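# Fold the towel in half end to end with two arms

## Task

Fold the towel once across its length so the two ends meet with edges about aligned. Make no extra folds. The folded towel must lie flat and entirely on the table, away from the basket, with no bumps or raised parts. Then release it and move the grippers away. It only counts if the towel stays folded without the robot holding it.

## Robot and tools

Robot: two arms, left_arm and right_arm, each ending in a parallel gripper. The fingers point along the gripper's own +z axis and close along its y axis. The reported end_effector_position is the spot between the finger pads, a little under 1 cm behind the tips.

World frame: all reported positions (metres) and orientations (quaternion w,x,y,z) share one frame. The origin is at table-top height, midway between the arms, roughly 5 to 10 cm behind the near table edge. +x points out over the table, +z points up, and left_arm sits on the +y side. The names left and right refer to the arms, not to image sides. Reported hand positions can be somewhat wrong, more so when an arm reaches far.

Row format (shared by execute_actions and move): one flat list of 14 numbers covering both arms, each in [-1, 1]: dx, dy, dz, rx, ry, rz, opening for left_arm, then the same seven for right_arm. Always send all 14, even if one arm stays still. dx..rz are an offset, not a pose: they describe the target relative to the gripper's measured pose at the start of the action, expressed in that gripper's own axes. Scale: 1.0 equals 0.6 m for dx, dy, dz and 180 degrees for the rotation; rx, ry, rz form a single rotation vector. opening is absolute, not an offset: +1 is fully open (0.087 m), -1 is closed.

execute_actions(actions): a list of actions run one after another. Each action is a table of up to 15 rows; each row lasts one control step of 1/30 s, and if fewer than 15 rows are given the last one is repeated to fill 15 steps. Every row in an action is measured from the action's start pose, not from the row before. For the first action in a call, the start pose is the last pose reported in this scene. An empty list just returns the current state and images.

move(target, speed, blocking): drives each gripper in a straight line toward the pose given by target, a single 14-number row, where offsets count from the pose in the latest result that showed one. speed is the top path speed in m/s, 0.002 to 0.5 (default 0.25); rotation is capped at twice that in rad/s. Both paths finish together and run 0.5 to 10 s; anything longer stops after 10 s, short of the goal. Grippers take the shorter rotation direction. Paths do not avoid obstacles or the other arm, and grippers may lag, drift, or overshoot speed, especially near a straight arm. Faster contacts hit harder, and aiming far beyond a contact presses harder. The opening is sent when the move starts. With blocking=false the result arrives after 0.5 s while the arm continues; further moves and execute_actions are refused until a result shows the move ended, so use wait or stop first.

wait(seconds): 0 to 10 s, arms hold their last command; returns early if a running move ends. stop(): brakes a running move; it needs room to brake, more at high speed, and the fingers continue. zoom_image(camera, region): enlarges a region [x0, y0, x1, y1] in pixels (origin top-left, at most 504 by 504) of the latest image from cam_head_left, cam_head_right, cam_high, cam_low, cam_left_wrist or cam_right_wrist. finished_scene(scene): ends the given scene irreversibly once the robot has held its last command; the towel must already be correctly folded and stable.

Controller behaviour: each step, the commanded pose is clipped to within 70 mm and 16 degrees of the measured pose, then damped inverse kinematics pursues it, favouring position over orientation. Large offsets therefore take several actions; after an action the arm goes at most to its last clipped pose, so send the remainder next. Joint friction can leave the gripper up to about 31 mm off, and tiny commands may do nothing. Elbows never fully straighten. To keep an arm still, send the offset back to its desired pose in the first call of a reply and zeros afterwards, with its wanted opening.

Result lines: the state line gives each arm's position and quaternion. Hand target lines show where the controller is now driving each gripper. grip_measured is the finger opening on the command scale (last Joint positions value is metres); readings may be off by about 1 mm. To hold cloth, command an opening about 0.02 below grip_measured; less than that grips lighter. Pad force is limited to about 20 N; fast closing presses harder. A move line reports the ending (done, off_target, moving, held, fault) and limits: paced means a pose was clipped, held means a safety check blocked steps (the arm may then speed up sharply). Distances to each target are given. pose unreachable means a clearance check altered that arm's command. FAULT or OVER-TEMPERATURE FAULT lines mean an arm stopped. Joint torques include offsets and friction noise. MOTOR HOT appears from 75 °C; at 90 °C the arm pauses for 10 s, and at 100 °C it goes limp and drops.

Joint ranges (rad): waist -2.618 to 3.054, shoulder 0.000 to 3.142, elbow 0.000 to 3.142, wrist pitch -1.571 to 1.571, wrist yaw -1.571 to 1.571, wrist roll -2.094 to 2.094.

Avoid: knocking anything off the table, dropping or yanking the towel, slamming or pressing hard into the table, letting the arms collide or push each other, and hitting the bar and plate behind the bases (up to about 3 cm above the table, no warning). Occasional outside tugs on held items or pushes on loose ones can occur. Holding loads heats motors, even while you plan. The robot keeps running while you compose replies, holding the last command. Cameras are calibrated as listed, with small per-scene errors; wrist camera poses follow each arm's joint readings.

Each tool is called as name([rows], argument=value, ...), one row to a line, values as JSON.

## Session

execute_actions(actions=[])

Scene clock: 0.00 s.
left_arm: end_effector_position=(+0.1350, -0.2227, +0.0676) grip_measured=+0.989 end_effector_quat_wxyz=(+0.293, +0.361, +0.876, -0.131) | right_arm: end_effector_position=(+0.2843, -0.3815, +0.0498) grip_measured=+1.000 end_effector_quat_wxyz=(+0.241, +0.106, +0.964, -0.025)
Joint positions: left_arm=[-1.362  2.222  1.925 -0.698 -0.326 -0.501  0.087] | right_arm=[-0.302  1.501  0.901 -0.514 -0.051 -0.123  0.087]
Joint velocities: left_arm=[-0.007 -0.022 -0.012 -0.066 -0.007 -0.007 -0.   ] | right_arm=[-0.002  0.007  0.007 -0.007 -0.022  0.022  0.   ]
Joint torques (N m, as the arm reports them, + toward a larger angle): no reading
Hand target (left_arm): +0.135, -0.223, +0.068; +0.293, +0.361, +0.876, -0.131
Hand target (right_arm): +0.284, -0.382, +0.050; +0.241, +0.106, +0.964, -0.025

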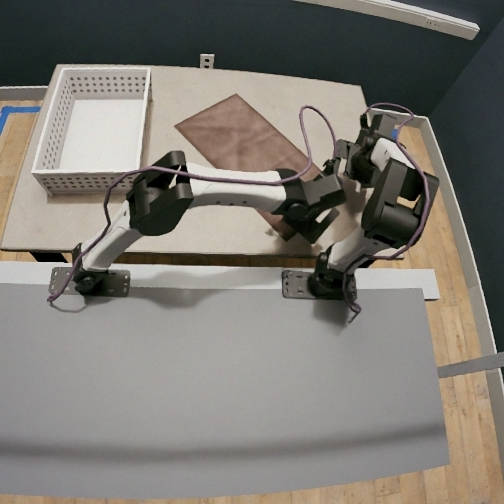

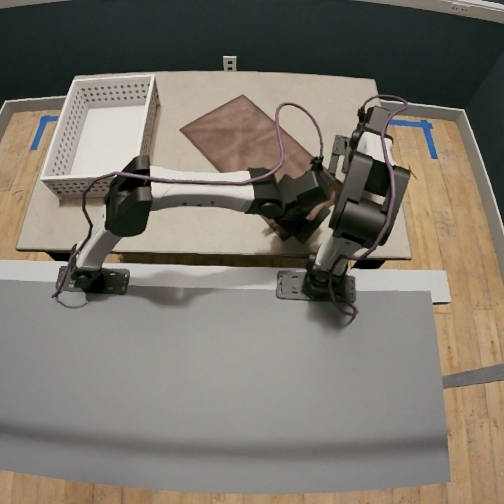

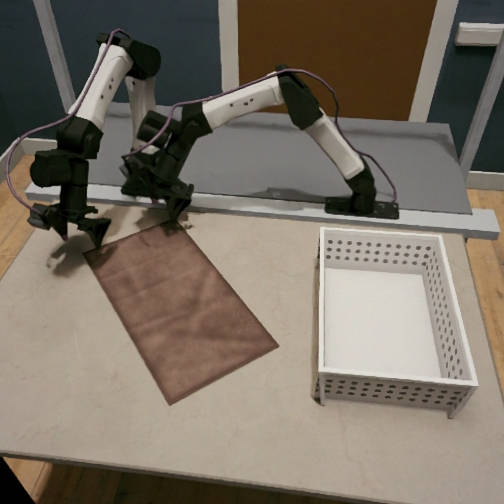

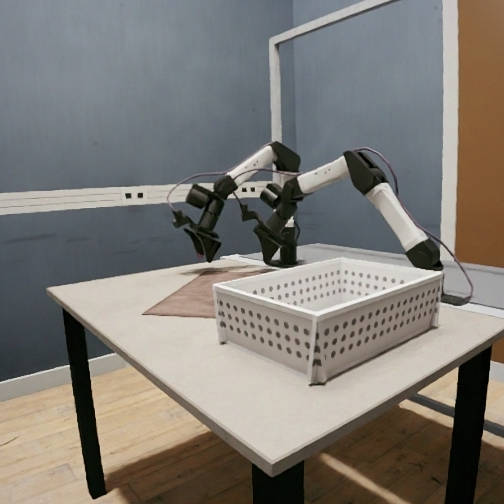

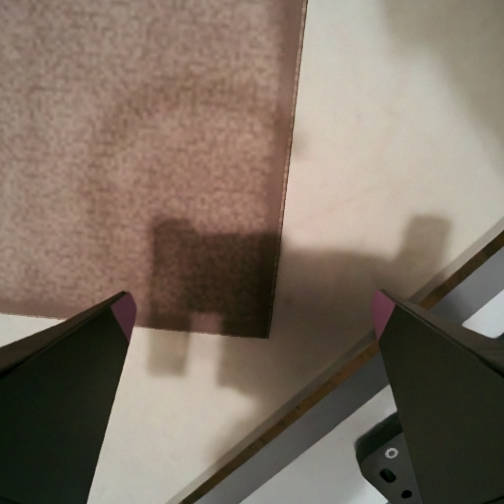

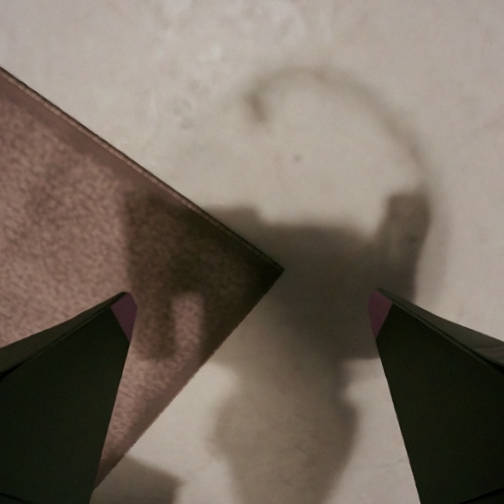

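move(target=[0.071,0.01,0.029,0,0,0,0.2,0.03,0.007,0.022,0.092,0,0.172,0.2])

Scene clock: 5.37 s.
left_arm: end_effector_position=(+0.1273, -0.2068, +0.0289) grip_measured=+0.200 end_effector_quat_wxyz=(+0.294, +0.361, +0.875, -0.130) | right_arm: end_effector_position=(+0.2798, -0.3790, +0.0383) grip_measured=+0.200 end_effector_quat_wxyz=(+0.234, +0.392, +0.885, -0.091)
Joint positions: left_arm=[-1.373  2.177  1.697 -0.518 -0.336 -0.51   0.052] | right_arm=[-0.204  1.514  0.864 -0.504  0.262  0.519  0.052]
Joint velocities: left_arm=[-0.002 -0.002 -0.002 -0.007  0.037 -0.007 -0.001] | right_arm=[-0.027  0.002  0.007  0.051 -0.007 -0.066 -0.   ]
Joint torques (N m, as the arm reports them, + toward a larger angle): left_arm=[ -0.29 -12.92   4.9    1.41  -0.18  -0.08] | right_arm=[ 0.98 -5.5   6.05  1.06  0.34  0.07]
Hand target (left_arm): +0.122, -0.203, +0.027; +0.292, +0.361, +0.876, -0.130
Hand target (right_arm): +0.275, -0.376, +0.030; +0.221, +0.392, +0.888, -0.098
Off the commanded pose (left_arm): 0.007 m, 0 deg.
Off the commanded pose (right_arm): 0.010 m, 2 deg.
move: done
camera_calibration (this result's frames):
cam_left_wrist: T_world_to_cam=[[-0.713683, -0.700455, -0.00435932, -0.0515073], [-0.683937, 0.695483, 0.220303, 0.243795], [-0.151281, 0.160208, -0.975422, 0.229523], [0, 0, 0, 1]] pos_world=[0.164703, -0.242405, 0.169949]
cam_right_wrist: T_world_to_cam=[[-0.748347, -0.662804, -0.025834, -0.0425795], [-0.628497, 0.696085, 0.34707, 0.451761], [-0.212057, 0.275965, -0.937483, 0.341641], [0, 0, 0, 1]] pos_world=[0.324513, -0.436967, 0.16239]

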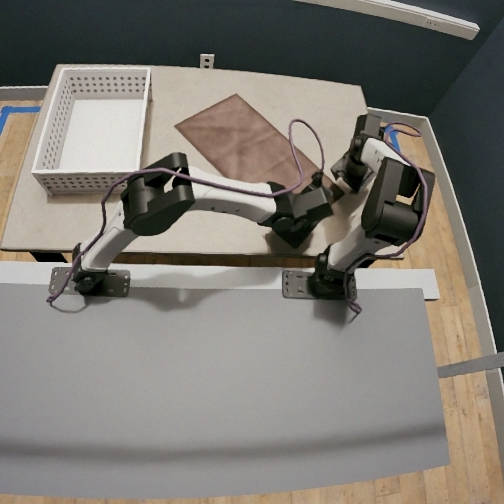

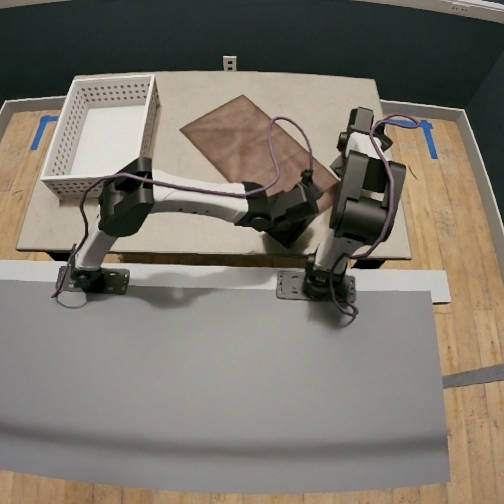

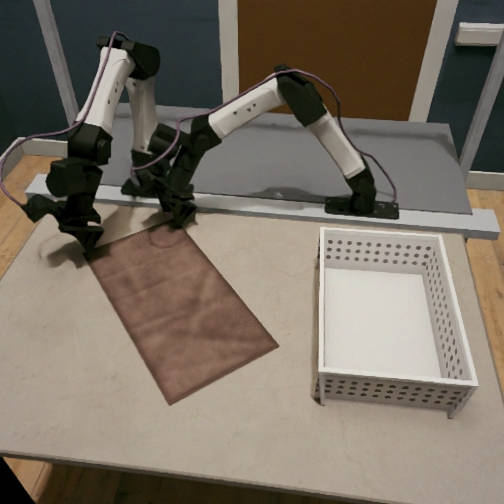

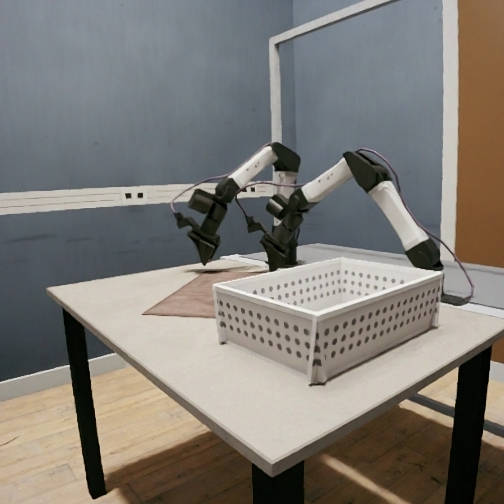

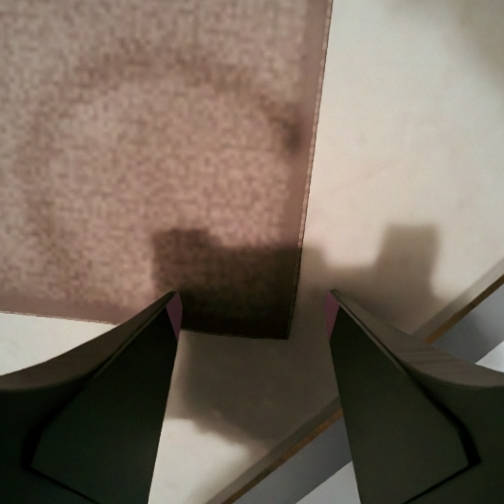

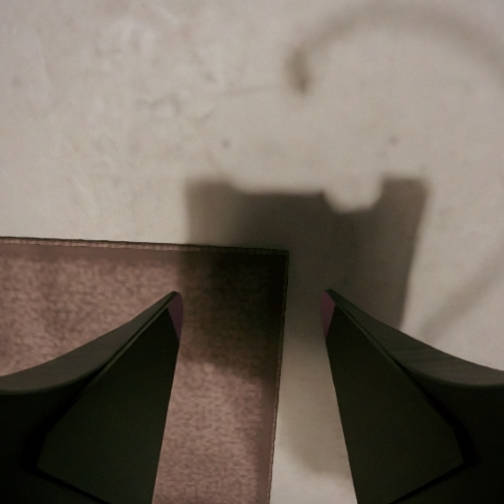

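move(target=[0,0,0.06,0,0,0,0.2,0.032,0,0.058,0,0,0,0.2], speed=0.06)

Scene clock: 7.20 s.
left_arm: end_effector_position=(+0.1390, -0.2240, +0.0278) grip_measured=+0.200 end_effector_quat_wxyz=(+0.313, +0.358, +0.868, -0.144) | right_arm: end_effector_position=(+0.2837, -0.3798, +0.0113) grip_measured=+0.200 end_effector_quat_wxyz=(+0.245, +0.394, +0.881, -0.090)
Joint positions: left_arm=[-1.362  2.216  1.732 -0.46  -0.342 -0.486  0.052] | right_arm=[-0.204  1.562  0.782 -0.352  0.263  0.521  0.052]
Joint velocities: left_arm=[-0.002 -0.007 -0.002  0.022 -0.066 -0.022 -0.001] | right_arm=[-0.017 -0.002 -0.007  0.066  0.066 -0.022 -0.001]
Joint torques (N m, as the arm reports them, + toward a larger angle): left_arm=[ 1.5  -8.35  7.67  1.39  0.   -0.01] | right_arm=[-0.1  -4.65  5.18  1.29  0.17 -0.05]
Hand target (left_arm): +0.142, -0.221, +0.001; +0.294, +0.361, +0.875, -0.130
Hand target (right_arm): +0.280, -0.378, -0.001; +0.234, +0.392, +0.885, -0.091
Off the commanded pose (left_arm): 0.028 m, 3 deg.
Off the commanded pose (right_arm): 0.013 m, 1 deg.
move: off_target (left_arm, right_arm)
camera_calibration (this result's frames):
cam_left_wrist: T_world_to_cam=[[-0.716462, -0.697603, 0.00564397, -0.0545474], [-0.686384, 0.70634, 0.173091, 0.268063], [-0.124735, 0.120139, -0.98489, 0.220608], [0, 0, 0, 1]] pos_world=[0.172431, -0.2539, 0.171183]
cam_right_wrist: T_world_to_cam=[[-0.749458, -0.66092, -0.0387, -0.0397039], [-0.634112, 0.699798, 0.328914, 0.467365], [-0.190304, 0.271047, -0.943566, 0.309384], [0, 0, 0, 1]] pos_world=[0.325482, -0.43716, 0.136665]

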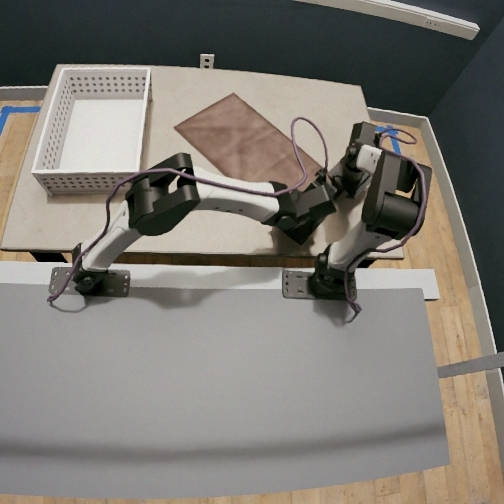

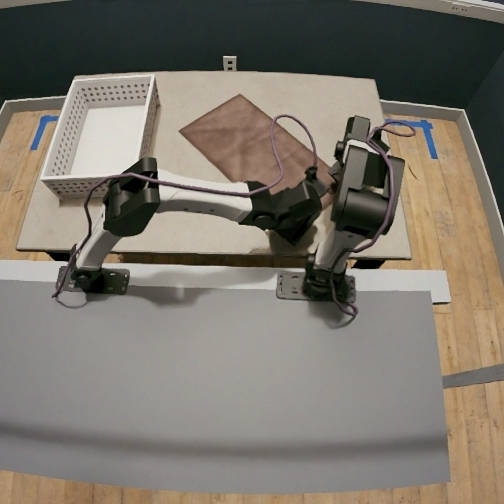

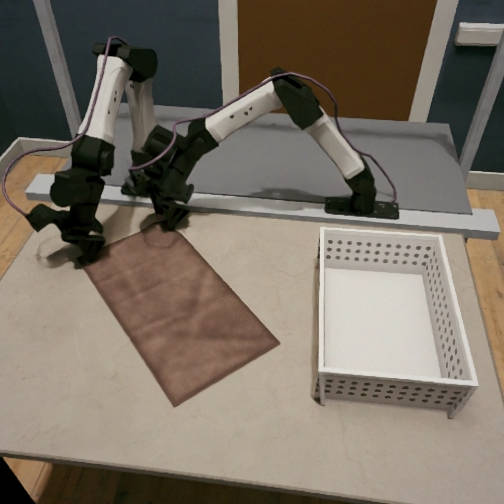

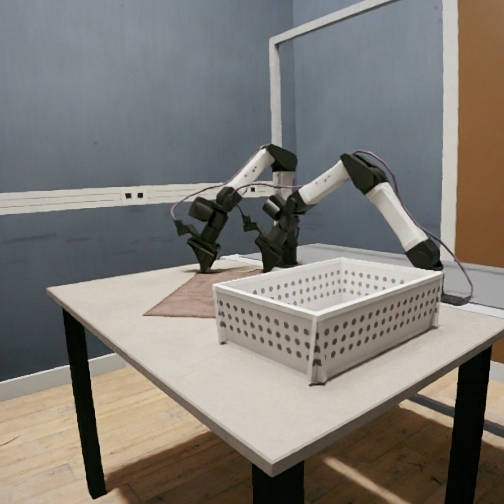

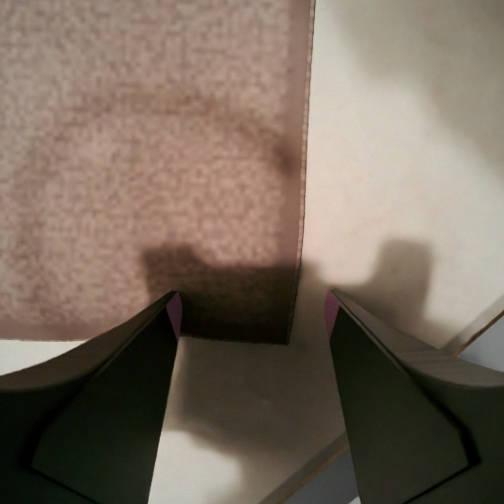

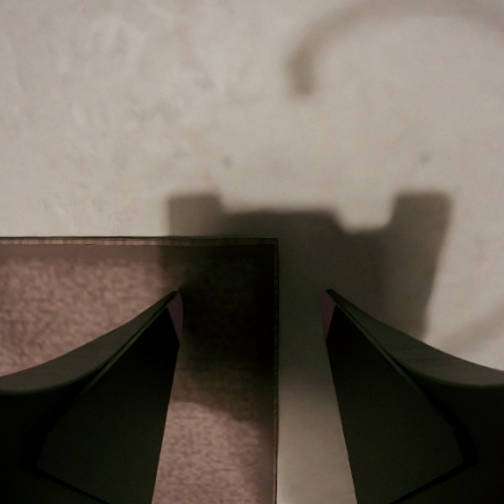

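execute_actions([
  [[0.02,0,0.02,0,0,0,-0.2,0.008,0,0.018,0,0,0,-0.2]],
  [[0.02,0,0.02,0,0,0,-0.6,0.008,0,0.018,0,0,0,-0.6]],
  [[0.02,0,0.02,0,0,0,-1,0.008,0,0.018,0,0,0,-1]],
])

move(target=[-0.05,0.01,-0.065,0,0,0,-1,-0.04,0.01,-0.07,0,0,0,-1], speed=0.1)

Scene clock: 9.33 s.
left_arm: end_effector_position=(+0.1458, -0.2418, +0.0330) grip_measured=-0.929 end_effector_quat_wxyz=(+0.345, +0.341, +0.856, -0.177) | right_arm: end_effector_position=(+0.2998, -0.3834, +0.0128) grip_measured=-0.896 end_effector_quat_wxyz=(+0.277, +0.395, +0.872, -0.083)
Joint positions: left_arm=[-1.362  2.216  1.7   -0.329 -0.361 -0.485  0.003] | right_arm=[-0.204  1.573  0.772 -0.262  0.26   0.521  0.005]
Joint velocities: left_arm=[-0.012 -0.017  0.007 -0.037  0.11   0.037 -0.001] | right_arm=[ 0.002  0.002  0.002  0.095  0.007 -0.007  0.001]
Joint torques (N m, as the arm reports them, + toward a larger angle): left_arm=[  0.11 -11.     5.13   1.61  -0.19   0.02] | right_arm=[-0.3  -5.06  4.95  1.4   0.19 -0.04]
Hand target (left_arm): +0.144, -0.236, +0.015; +0.337, +0.346, +0.860, -0.164
Hand target (right_arm): +0.294, -0.383, +0.000; +0.265, +0.395, +0.876, -0.086
Off the commanded pose (left_arm): 0.020 m, 2 deg.
Off the commanded pose (right_arm): 0.014 m, 1 deg.
camera_calibration (this result's frames):
cam_left_wrist: T_world_to_cam=[[-0.71016, -0.702454, 0.0472465, -0.0655673], [-0.69808, 0.711274, 0.0823054, 0.2903], [-0.0914209, 0.0254682, -0.995487, 0.201306], [0, 0, 0, 1]] pos_world=[0.174493, -0.257668, 0.179602]
cam_right_wrist: T_world_to_cam=[[-0.745177, -0.662149, -0.0791845, -0.0312793], [-0.654804, 0.704038, 0.274886, 0.488138], [-0.126267, 0.256689, -0.958211, 0.290401], [0, 0, 0, 1]] pos_world=[0.332994, -0.438922, 0.141607]

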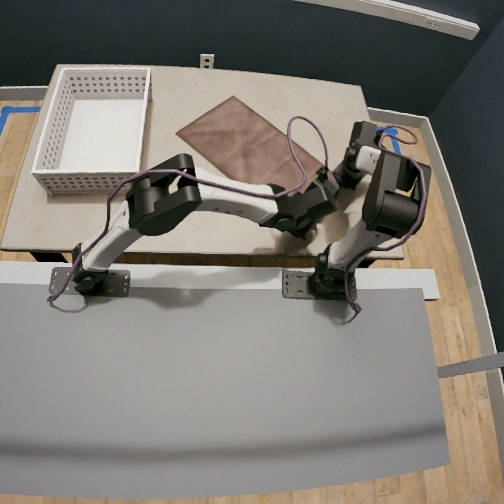

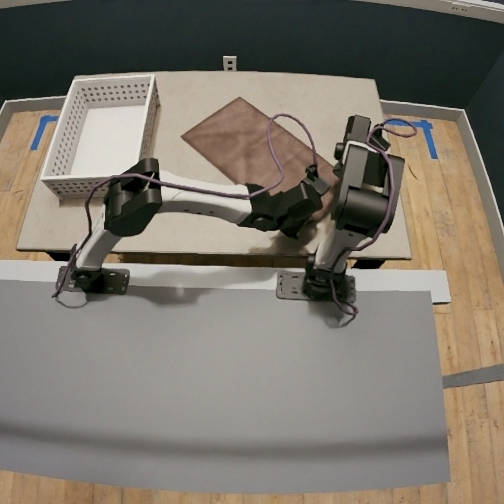

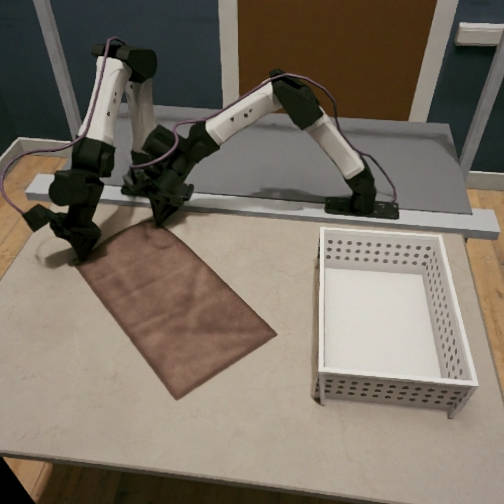

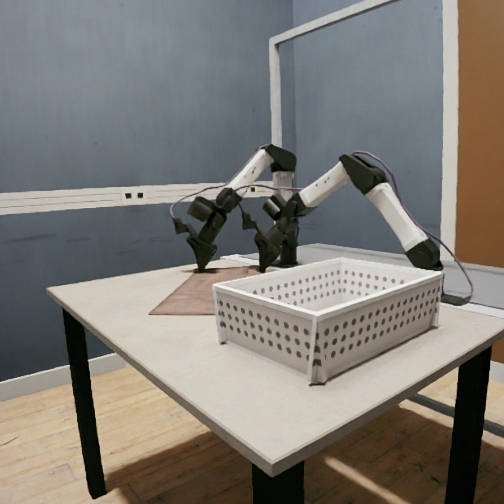

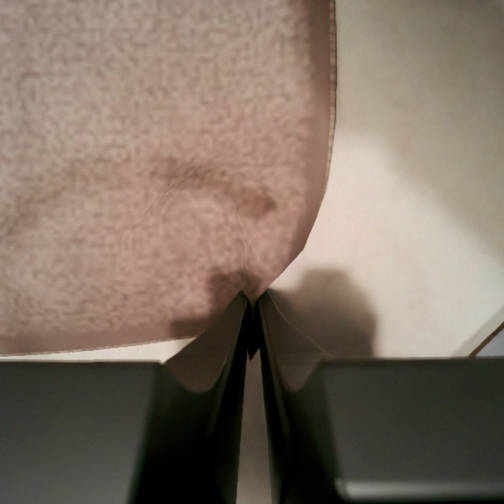

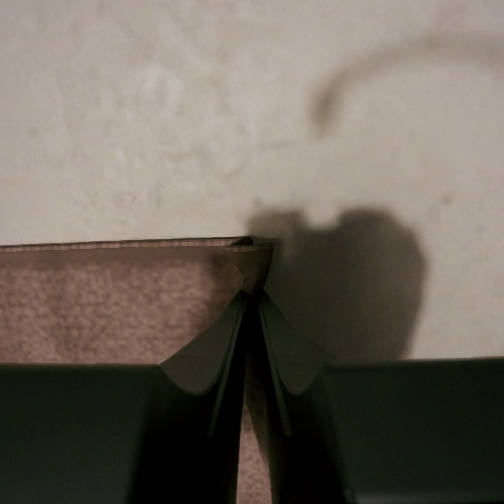

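Scene clock: 10.43 s.
left_arm: end_effector_position=(+0.1428, -0.2276, +0.0658) grip_measured=-0.929 end_effector_quat_wxyz=(+0.340, +0.345, +0.859, -0.167) | right_arm: end_effector_position=(+0.2910, -0.3815, +0.0494) grip_measured=-0.896 end_effector_quat_wxyz=(+0.260, +0.396, +0.877, -0.085)
Joint positions: left_arm=[-1.362  2.144  1.729 -0.452 -0.361 -0.483  0.003] | right_arm=[-0.204  1.498  0.878 -0.481  0.26   0.526  0.005]
Joint velocities: left_arm=[-0.022  0.027 -0.012  0.022  0.022 -0.007 -0.   ] | right_arm=[-0.017  0.007 -0.007 -0.007  0.022 -0.022 -0.   ]
Joint torques (N m, as the arm reports them, + toward a larger angle): left_arm=[  1.21 -13.14   8.9    1.36  -0.14   0.08] | right_arm=[ 1.21 -8.64  9.02  1.14  0.27  0.06]
Hand target (left_arm): +0.147, -0.230, +0.081; +0.345, +0.341, +0.856, -0.176
Hand target (right_arm): +0.299, -0.379, +0.061; +0.277, +0.394, +0.872, -0.083
Off the commanded pose (left_arm): 0.016 m, 1 deg.
Off the commanded pose (right_arm): 0.015 m, 2 deg.
move: off_target (left_arm, right_arm)
camera_calibration (this result's frames):
cam_left_wrist: T_world_to_cam=[[-0.711052, -0.702356, 0.0331868, -0.0581476], [-0.696765, 0.710162, 0.100936, 0.273754], [-0.094461, 0.0486474, -0.994339, 0.238967], [0, 0, 0, 1]] pos_world=[0.171969, -0.246875, 0.211912]
cam_right_wrist: T_world_to_cam=[[-0.750068, -0.658566, -0.0607403, -0.0317199], [-0.642092, 0.703129, 0.305496, 0.465402], [-0.158481, 0.268143, -0.950254, 0.337134], [0, 0, 0, 1]] pos_world=[0.328468, -0.438527, 0.176258]

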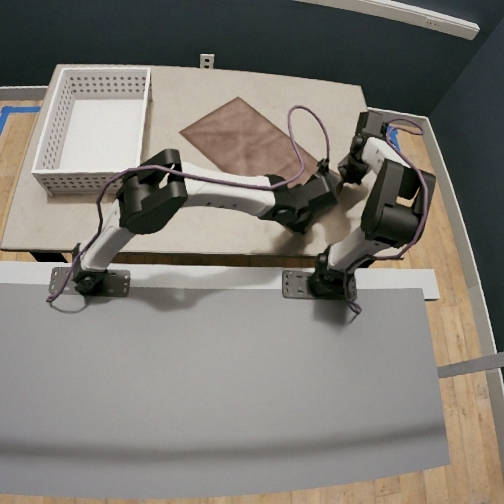

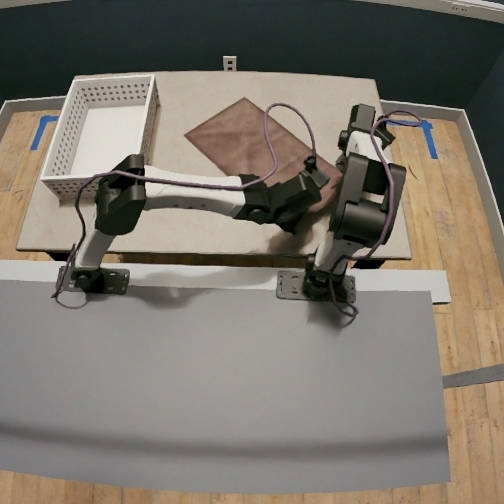

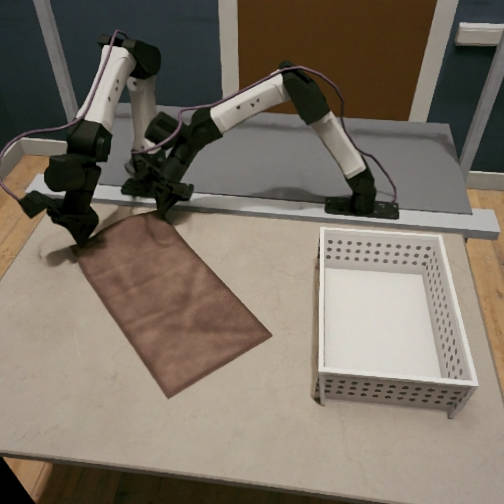

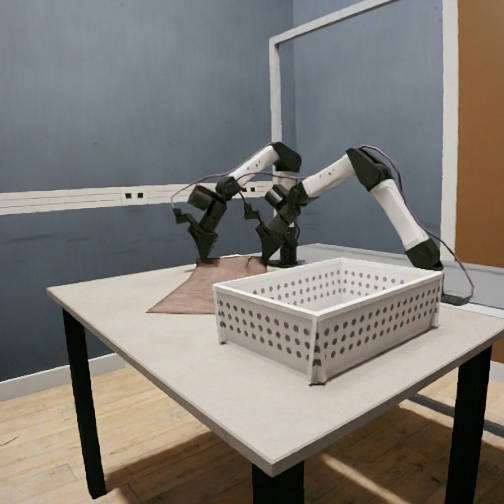

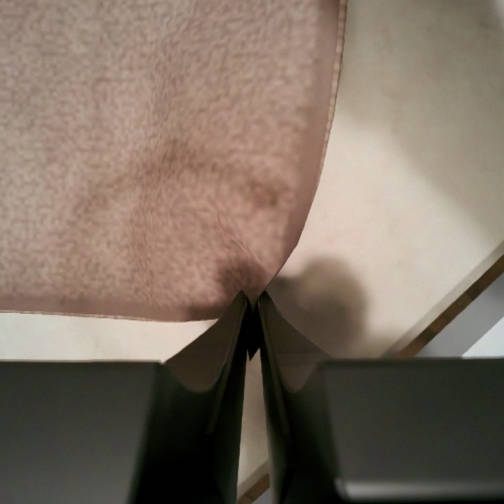

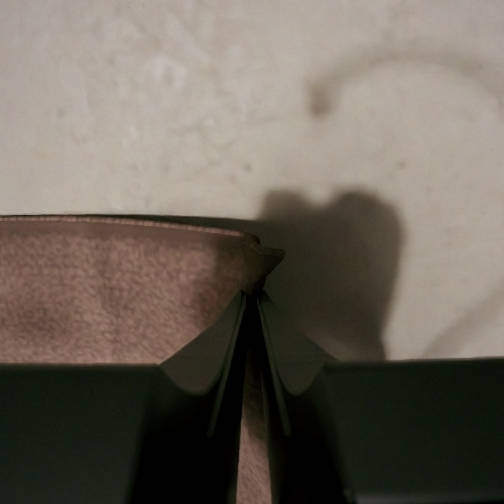

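move(target=[-0.12,0.33,-0.17,0,0.1,0,-1,-0.113,0.33,-0.185,0,0.12,0,-1], speed=0.15)

Scene clock: 13.20 s.
left_arm: end_effector_position=(+0.2789, -0.0753, +0.1819) grip_measured=-0.929 end_effector_quat_wxyz=(+0.228, +0.361, +0.896, -0.119) | right_arm: end_effector_position=(+0.4278, -0.2518, +0.1938) grip_measured=-0.896 end_effector_quat_wxyz=(+0.137, +0.401, +0.906, +0.024)
Joint positions: left_arm=[-0.894  2.044  2.141 -1.147 -0.016 -0.143  0.003] | right_arm=[ 0.07   2.247  2.484 -1.571  0.075  0.843  0.005]
Joint velocities: left_arm=[ 0.002  0.007  0.012 -0.022 -0.051  0.037  0.   ] | right_arm=[-0.022  0.002 -0.002 -0.007 -0.081  0.037 -0.   ]
Joint torques (N m, as the arm reports them, + toward a larger angle): left_arm=[  0.27 -10.37   8.48   0.62   0.04   0.08] | right_arm=[ -0.03 -12.54   8.1    0.74   0.32   0.04]
Hand target (left_arm): +0.271, -0.067, +0.179; +0.205, +0.367, +0.901, -0.110
Hand target (right_arm): +0.432, -0.254, +0.192; +0.141, +0.405, +0.903, +0.017
Off the commanded pose (left_arm): 0.009 m, 3 deg.
Off the commanded pose (right_arm): 0.005 m, 7 deg.
joint sent to its limit (right arm) — the command would take joint 4 (wrist pitch) past its lower limit, so that joint was sent only as far as its limit.
move: off_target (left_arm, right_arm)
camera_calibration (this result's frames):
cam_left_wrist: T_world_to_cam=[[-0.708876, -0.704648, 0.0310809, 0.141361], [-0.652841, 0.672163, 0.34928, 0.188431], [-0.267011, 0.227305, -0.936503, 0.410846], [0, 0, 0, 1]] pos_world=[0.332923, -0.120434, 0.31455]
cam_right_wrist: T_world_to_cam=[[-0.731146, -0.66497, -0.152447, 0.173086], [-0.609886, 0.53696, 0.58285, 0.308647], [-0.305719, 0.519124, -0.798152, 0.55799], [0, 0, 0, 1]] pos_world=[0.485379, -0.3403, 0.291852]

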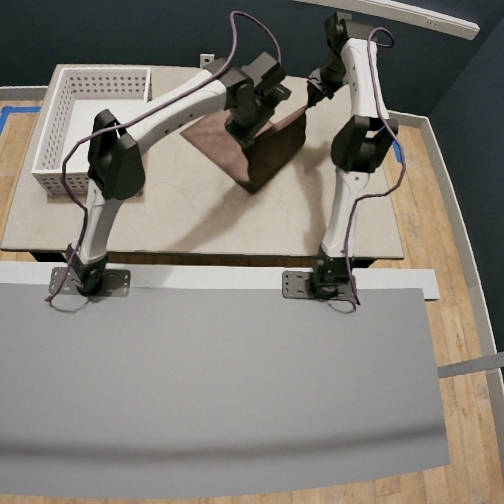

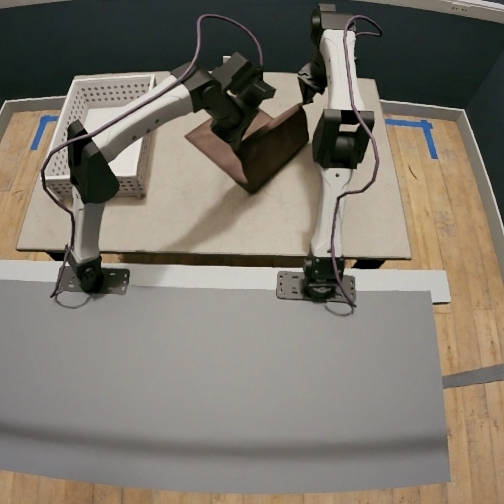

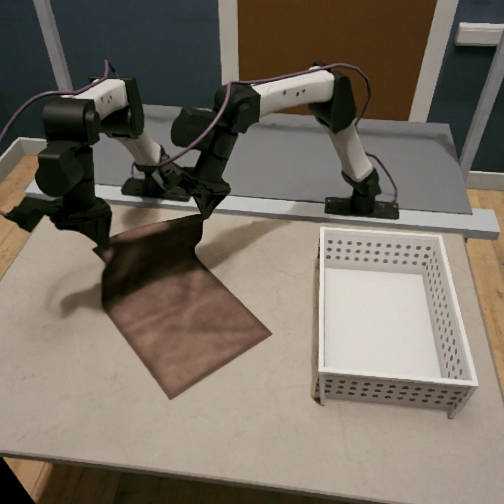

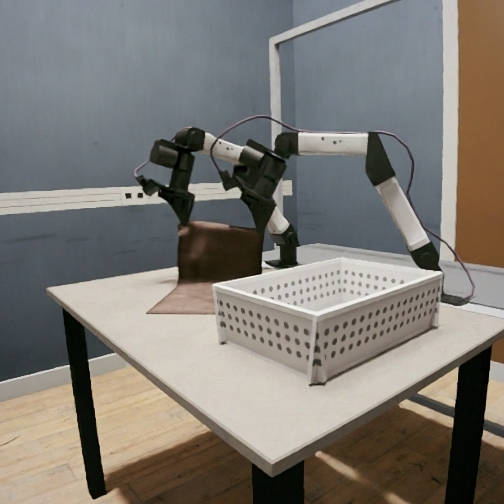

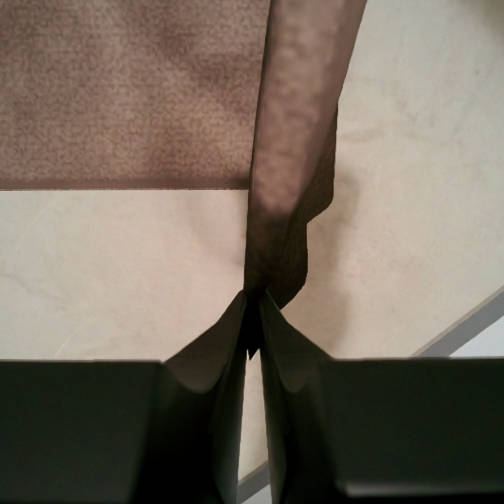

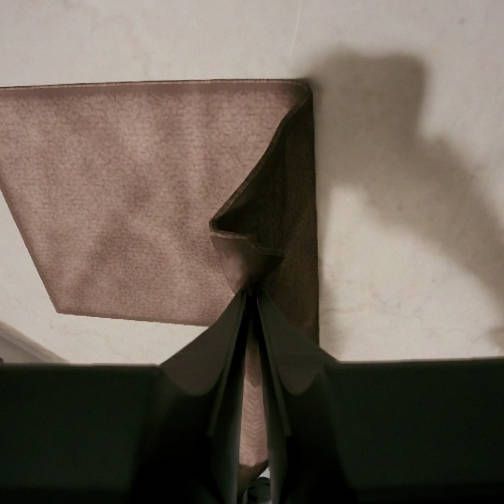

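move(target=[0.03,0.343,0.141,0,0,0,-1,0.06,0.331,0.236,-0.12,-0.06,0,-1], speed=0.15)

Scene clock: 16.47 s.
left_arm: end_effector_position=(+0.4306, +0.0541, +0.0824) grip_measured=-0.929 end_effector_quat_wxyz=(+0.213, +0.359, +0.902, -0.112) | right_arm: end_effector_position=(+0.5775, -0.1049, +0.0766) grip_measured=-0.896 end_effector_quat_wxyz=(+0.279, +0.365, +0.876, +0.149)
Joint positions: left_arm=[-0.445  2.19   1.976 -0.906  0.19   0.252  0.003] | right_arm=[ 0.306  2.519  2.337 -0.784  0.092  1.018  0.005]
Joint velocities: left_arm=[-0.007 -0.022 -0.012 -0.066 -0.037 -0.066 -0.001] | right_arm=[ 0.007 -0.012 -0.017  0.037  0.037  0.022 -0.002]
Joint torques (N m, as the arm reports them, + toward a larger angle): left_arm=[  0.52 -11.69   9.48   1.23   0.13   0.01] | right_arm=[  0.32 -16.39   9.64   1.54   0.28   0.03]
Hand target (left_arm): +0.439, +0.050, +0.091; +0.230, +0.362, +0.896, -0.116
Hand target (right_arm): +0.586, -0.102, +0.080; +0.294, +0.368, +0.869, +0.154
Off the commanded pose (left_arm): 0.012 m, 2 deg.
Off the commanded pose (right_arm): 0.010 m, 2 deg.
move: off_target (left_arm)
camera_calibration (this result's frames):
cam_left_wrist: T_world_to_cam=[[-0.703706, -0.709831, 0.0306369, 0.341202], [-0.648009, 0.658905, 0.382007, 0.231218], [-0.291347, 0.248968, -0.923651, 0.337013], [0, 0, 0, 1]] pos_world=[0.488125, 0.00594031, 0.212502]
cam_right_wrist: T_world_to_cam=[[-0.569461, -0.676586, -0.466846, 0.291853], [-0.820842, 0.43766, 0.366978, 0.517258], [-0.0439725, 0.592187, -0.8046, 0.290973], [0, 0, 0, 1]] pos_world=[0.60358, -0.20123, 0.180544]

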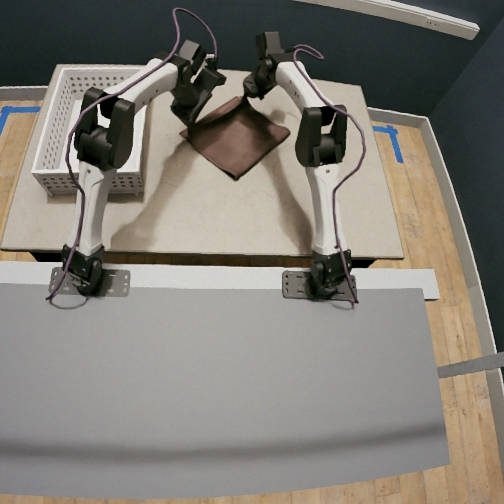

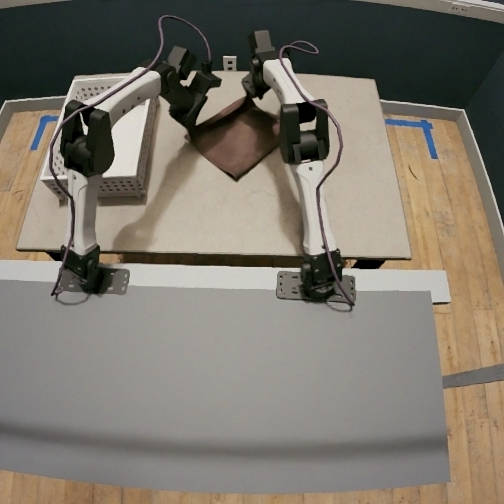

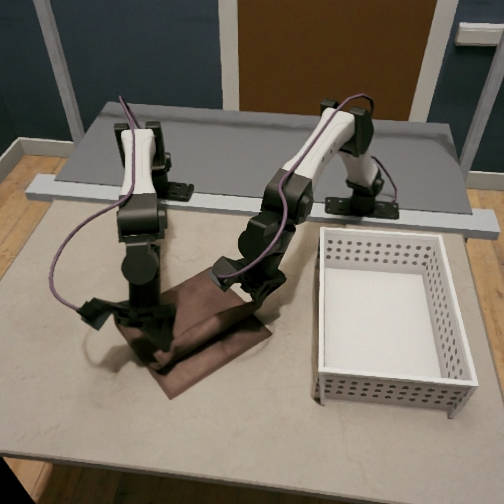

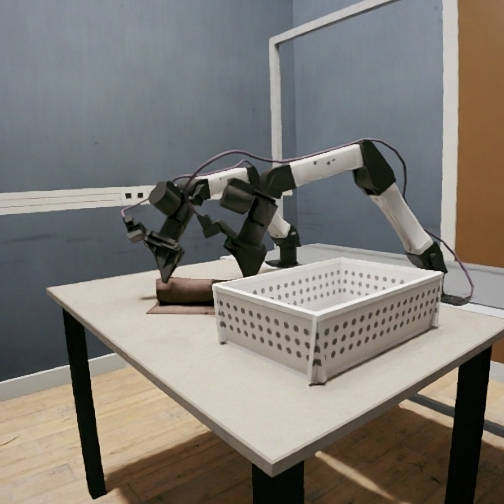

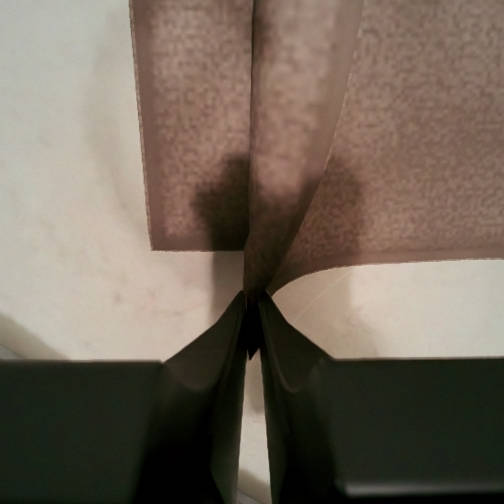

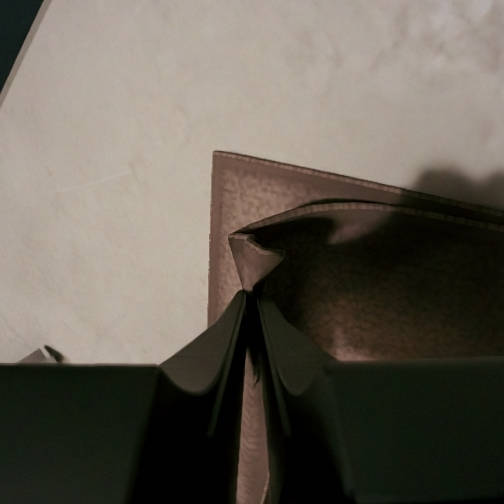

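move(target=[0.035,0.075,0.045,0,0,0,-1,0.017,0.048,0.1,0,0,0,-1], speed=0.08)

Scene clock: 18.83 s.
left_arm: end_effector_position=(+0.4615, +0.0830, +0.0605) grip_measured=-0.929 end_effector_quat_wxyz=(+0.231, +0.360, +0.897, -0.111) | right_arm: end_effector_position=(+0.6148, -0.0759, +0.0320) grip_measured=-0.896 end_effector_quat_wxyz=(+0.286, +0.361, +0.872, +0.164)
Joint positions: left_arm=[-0.362  2.232  1.947 -0.815  0.224  0.329  0.003] | right_arm=[ 0.334  2.876  2.832 -0.893  0.093  1.039  0.005]
Joint velocities: left_arm=[ 0.007 -0.007  0.027  0.007  0.022  0.037 -0.001] | right_arm=[-0.007 -0.012  0.002 -0.022  0.007 -0.022  0.001]
Joint torques (N m, as the arm reports them, + toward a larger angle): left_arm=[  1.02 -11.57   5.18   1.15   0.18   0.08] | right_arm=[  0.13 -18.38   9.62   1.57   0.31   0.01]
Hand target (left_arm): +0.457, +0.089, +0.047; +0.213, +0.359, +0.902, -0.111
Hand target (right_arm): +0.623, -0.075, +0.039; +0.305, +0.364, +0.864, +0.170
Off the commanded pose (left_arm): 0.016 m, 2 deg.
Off the commanded pose (right_arm): 0.011 m, 2 deg.
elbow stopped short (right arm): the move would have taken joint 3 (elbow) straighter than the controller allows; a more bent joint 3 avoids this.
move: off_target (left_arm, right_arm)
camera_calibration (this result's frames):
cam_left_wrist: T_world_to_cam=[[-0.70483, -0.709225, 0.0146273, 0.385596], [-0.660417, 0.663573, 0.351455, 0.247685], [-0.258967, 0.238056, -0.936091, 0.305316], [0, 0, 0, 1]] pos_world=[0.514421, 0.036435, 0.193113]
cam_right_wrist: T_world_to_cam=[[-0.549068, -0.673473, -0.494932, 0.30052], [-0.835261, 0.421361, 0.353261, 0.559617], [-0.0293668, 0.607362, -0.793882, 0.231321], [0, 0, 0, 1]] pos_world=[0.639225, -0.173905, 0.134688]

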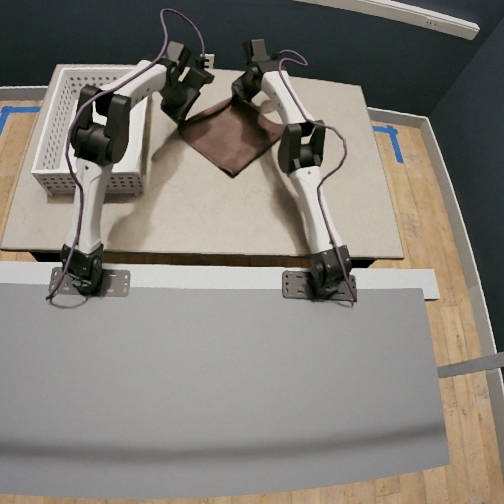

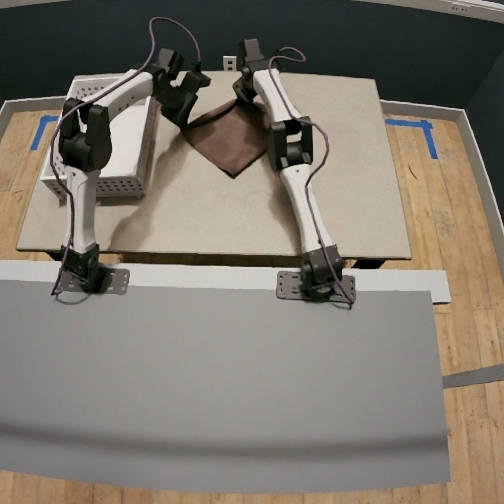

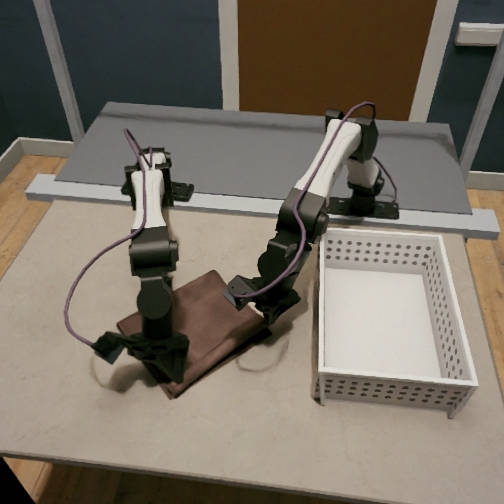

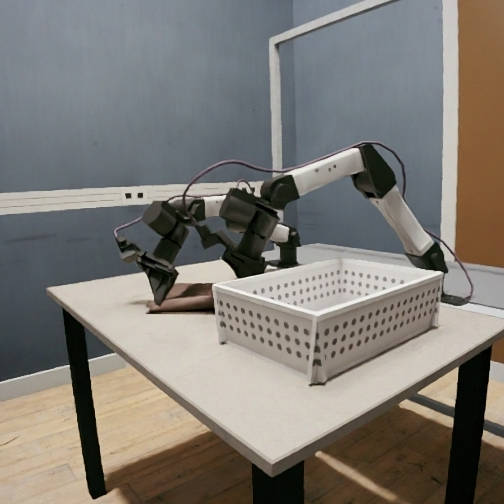

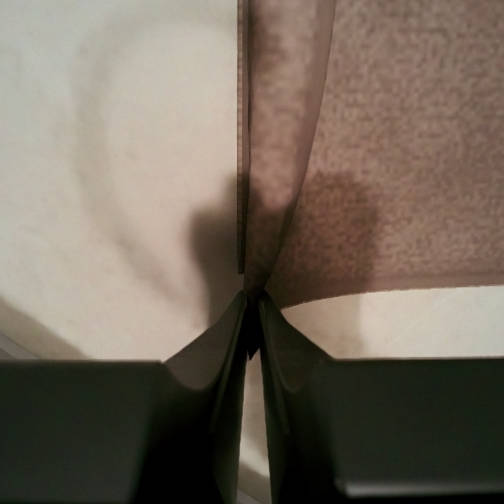

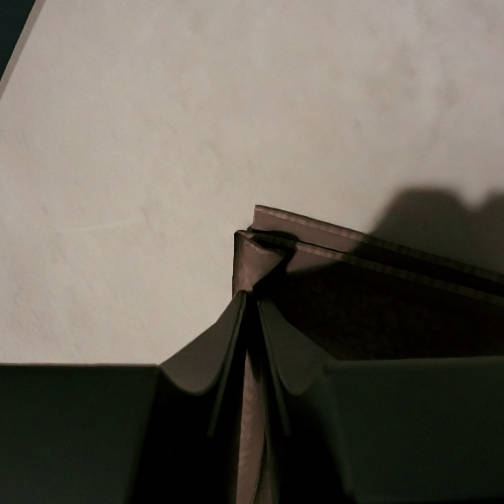

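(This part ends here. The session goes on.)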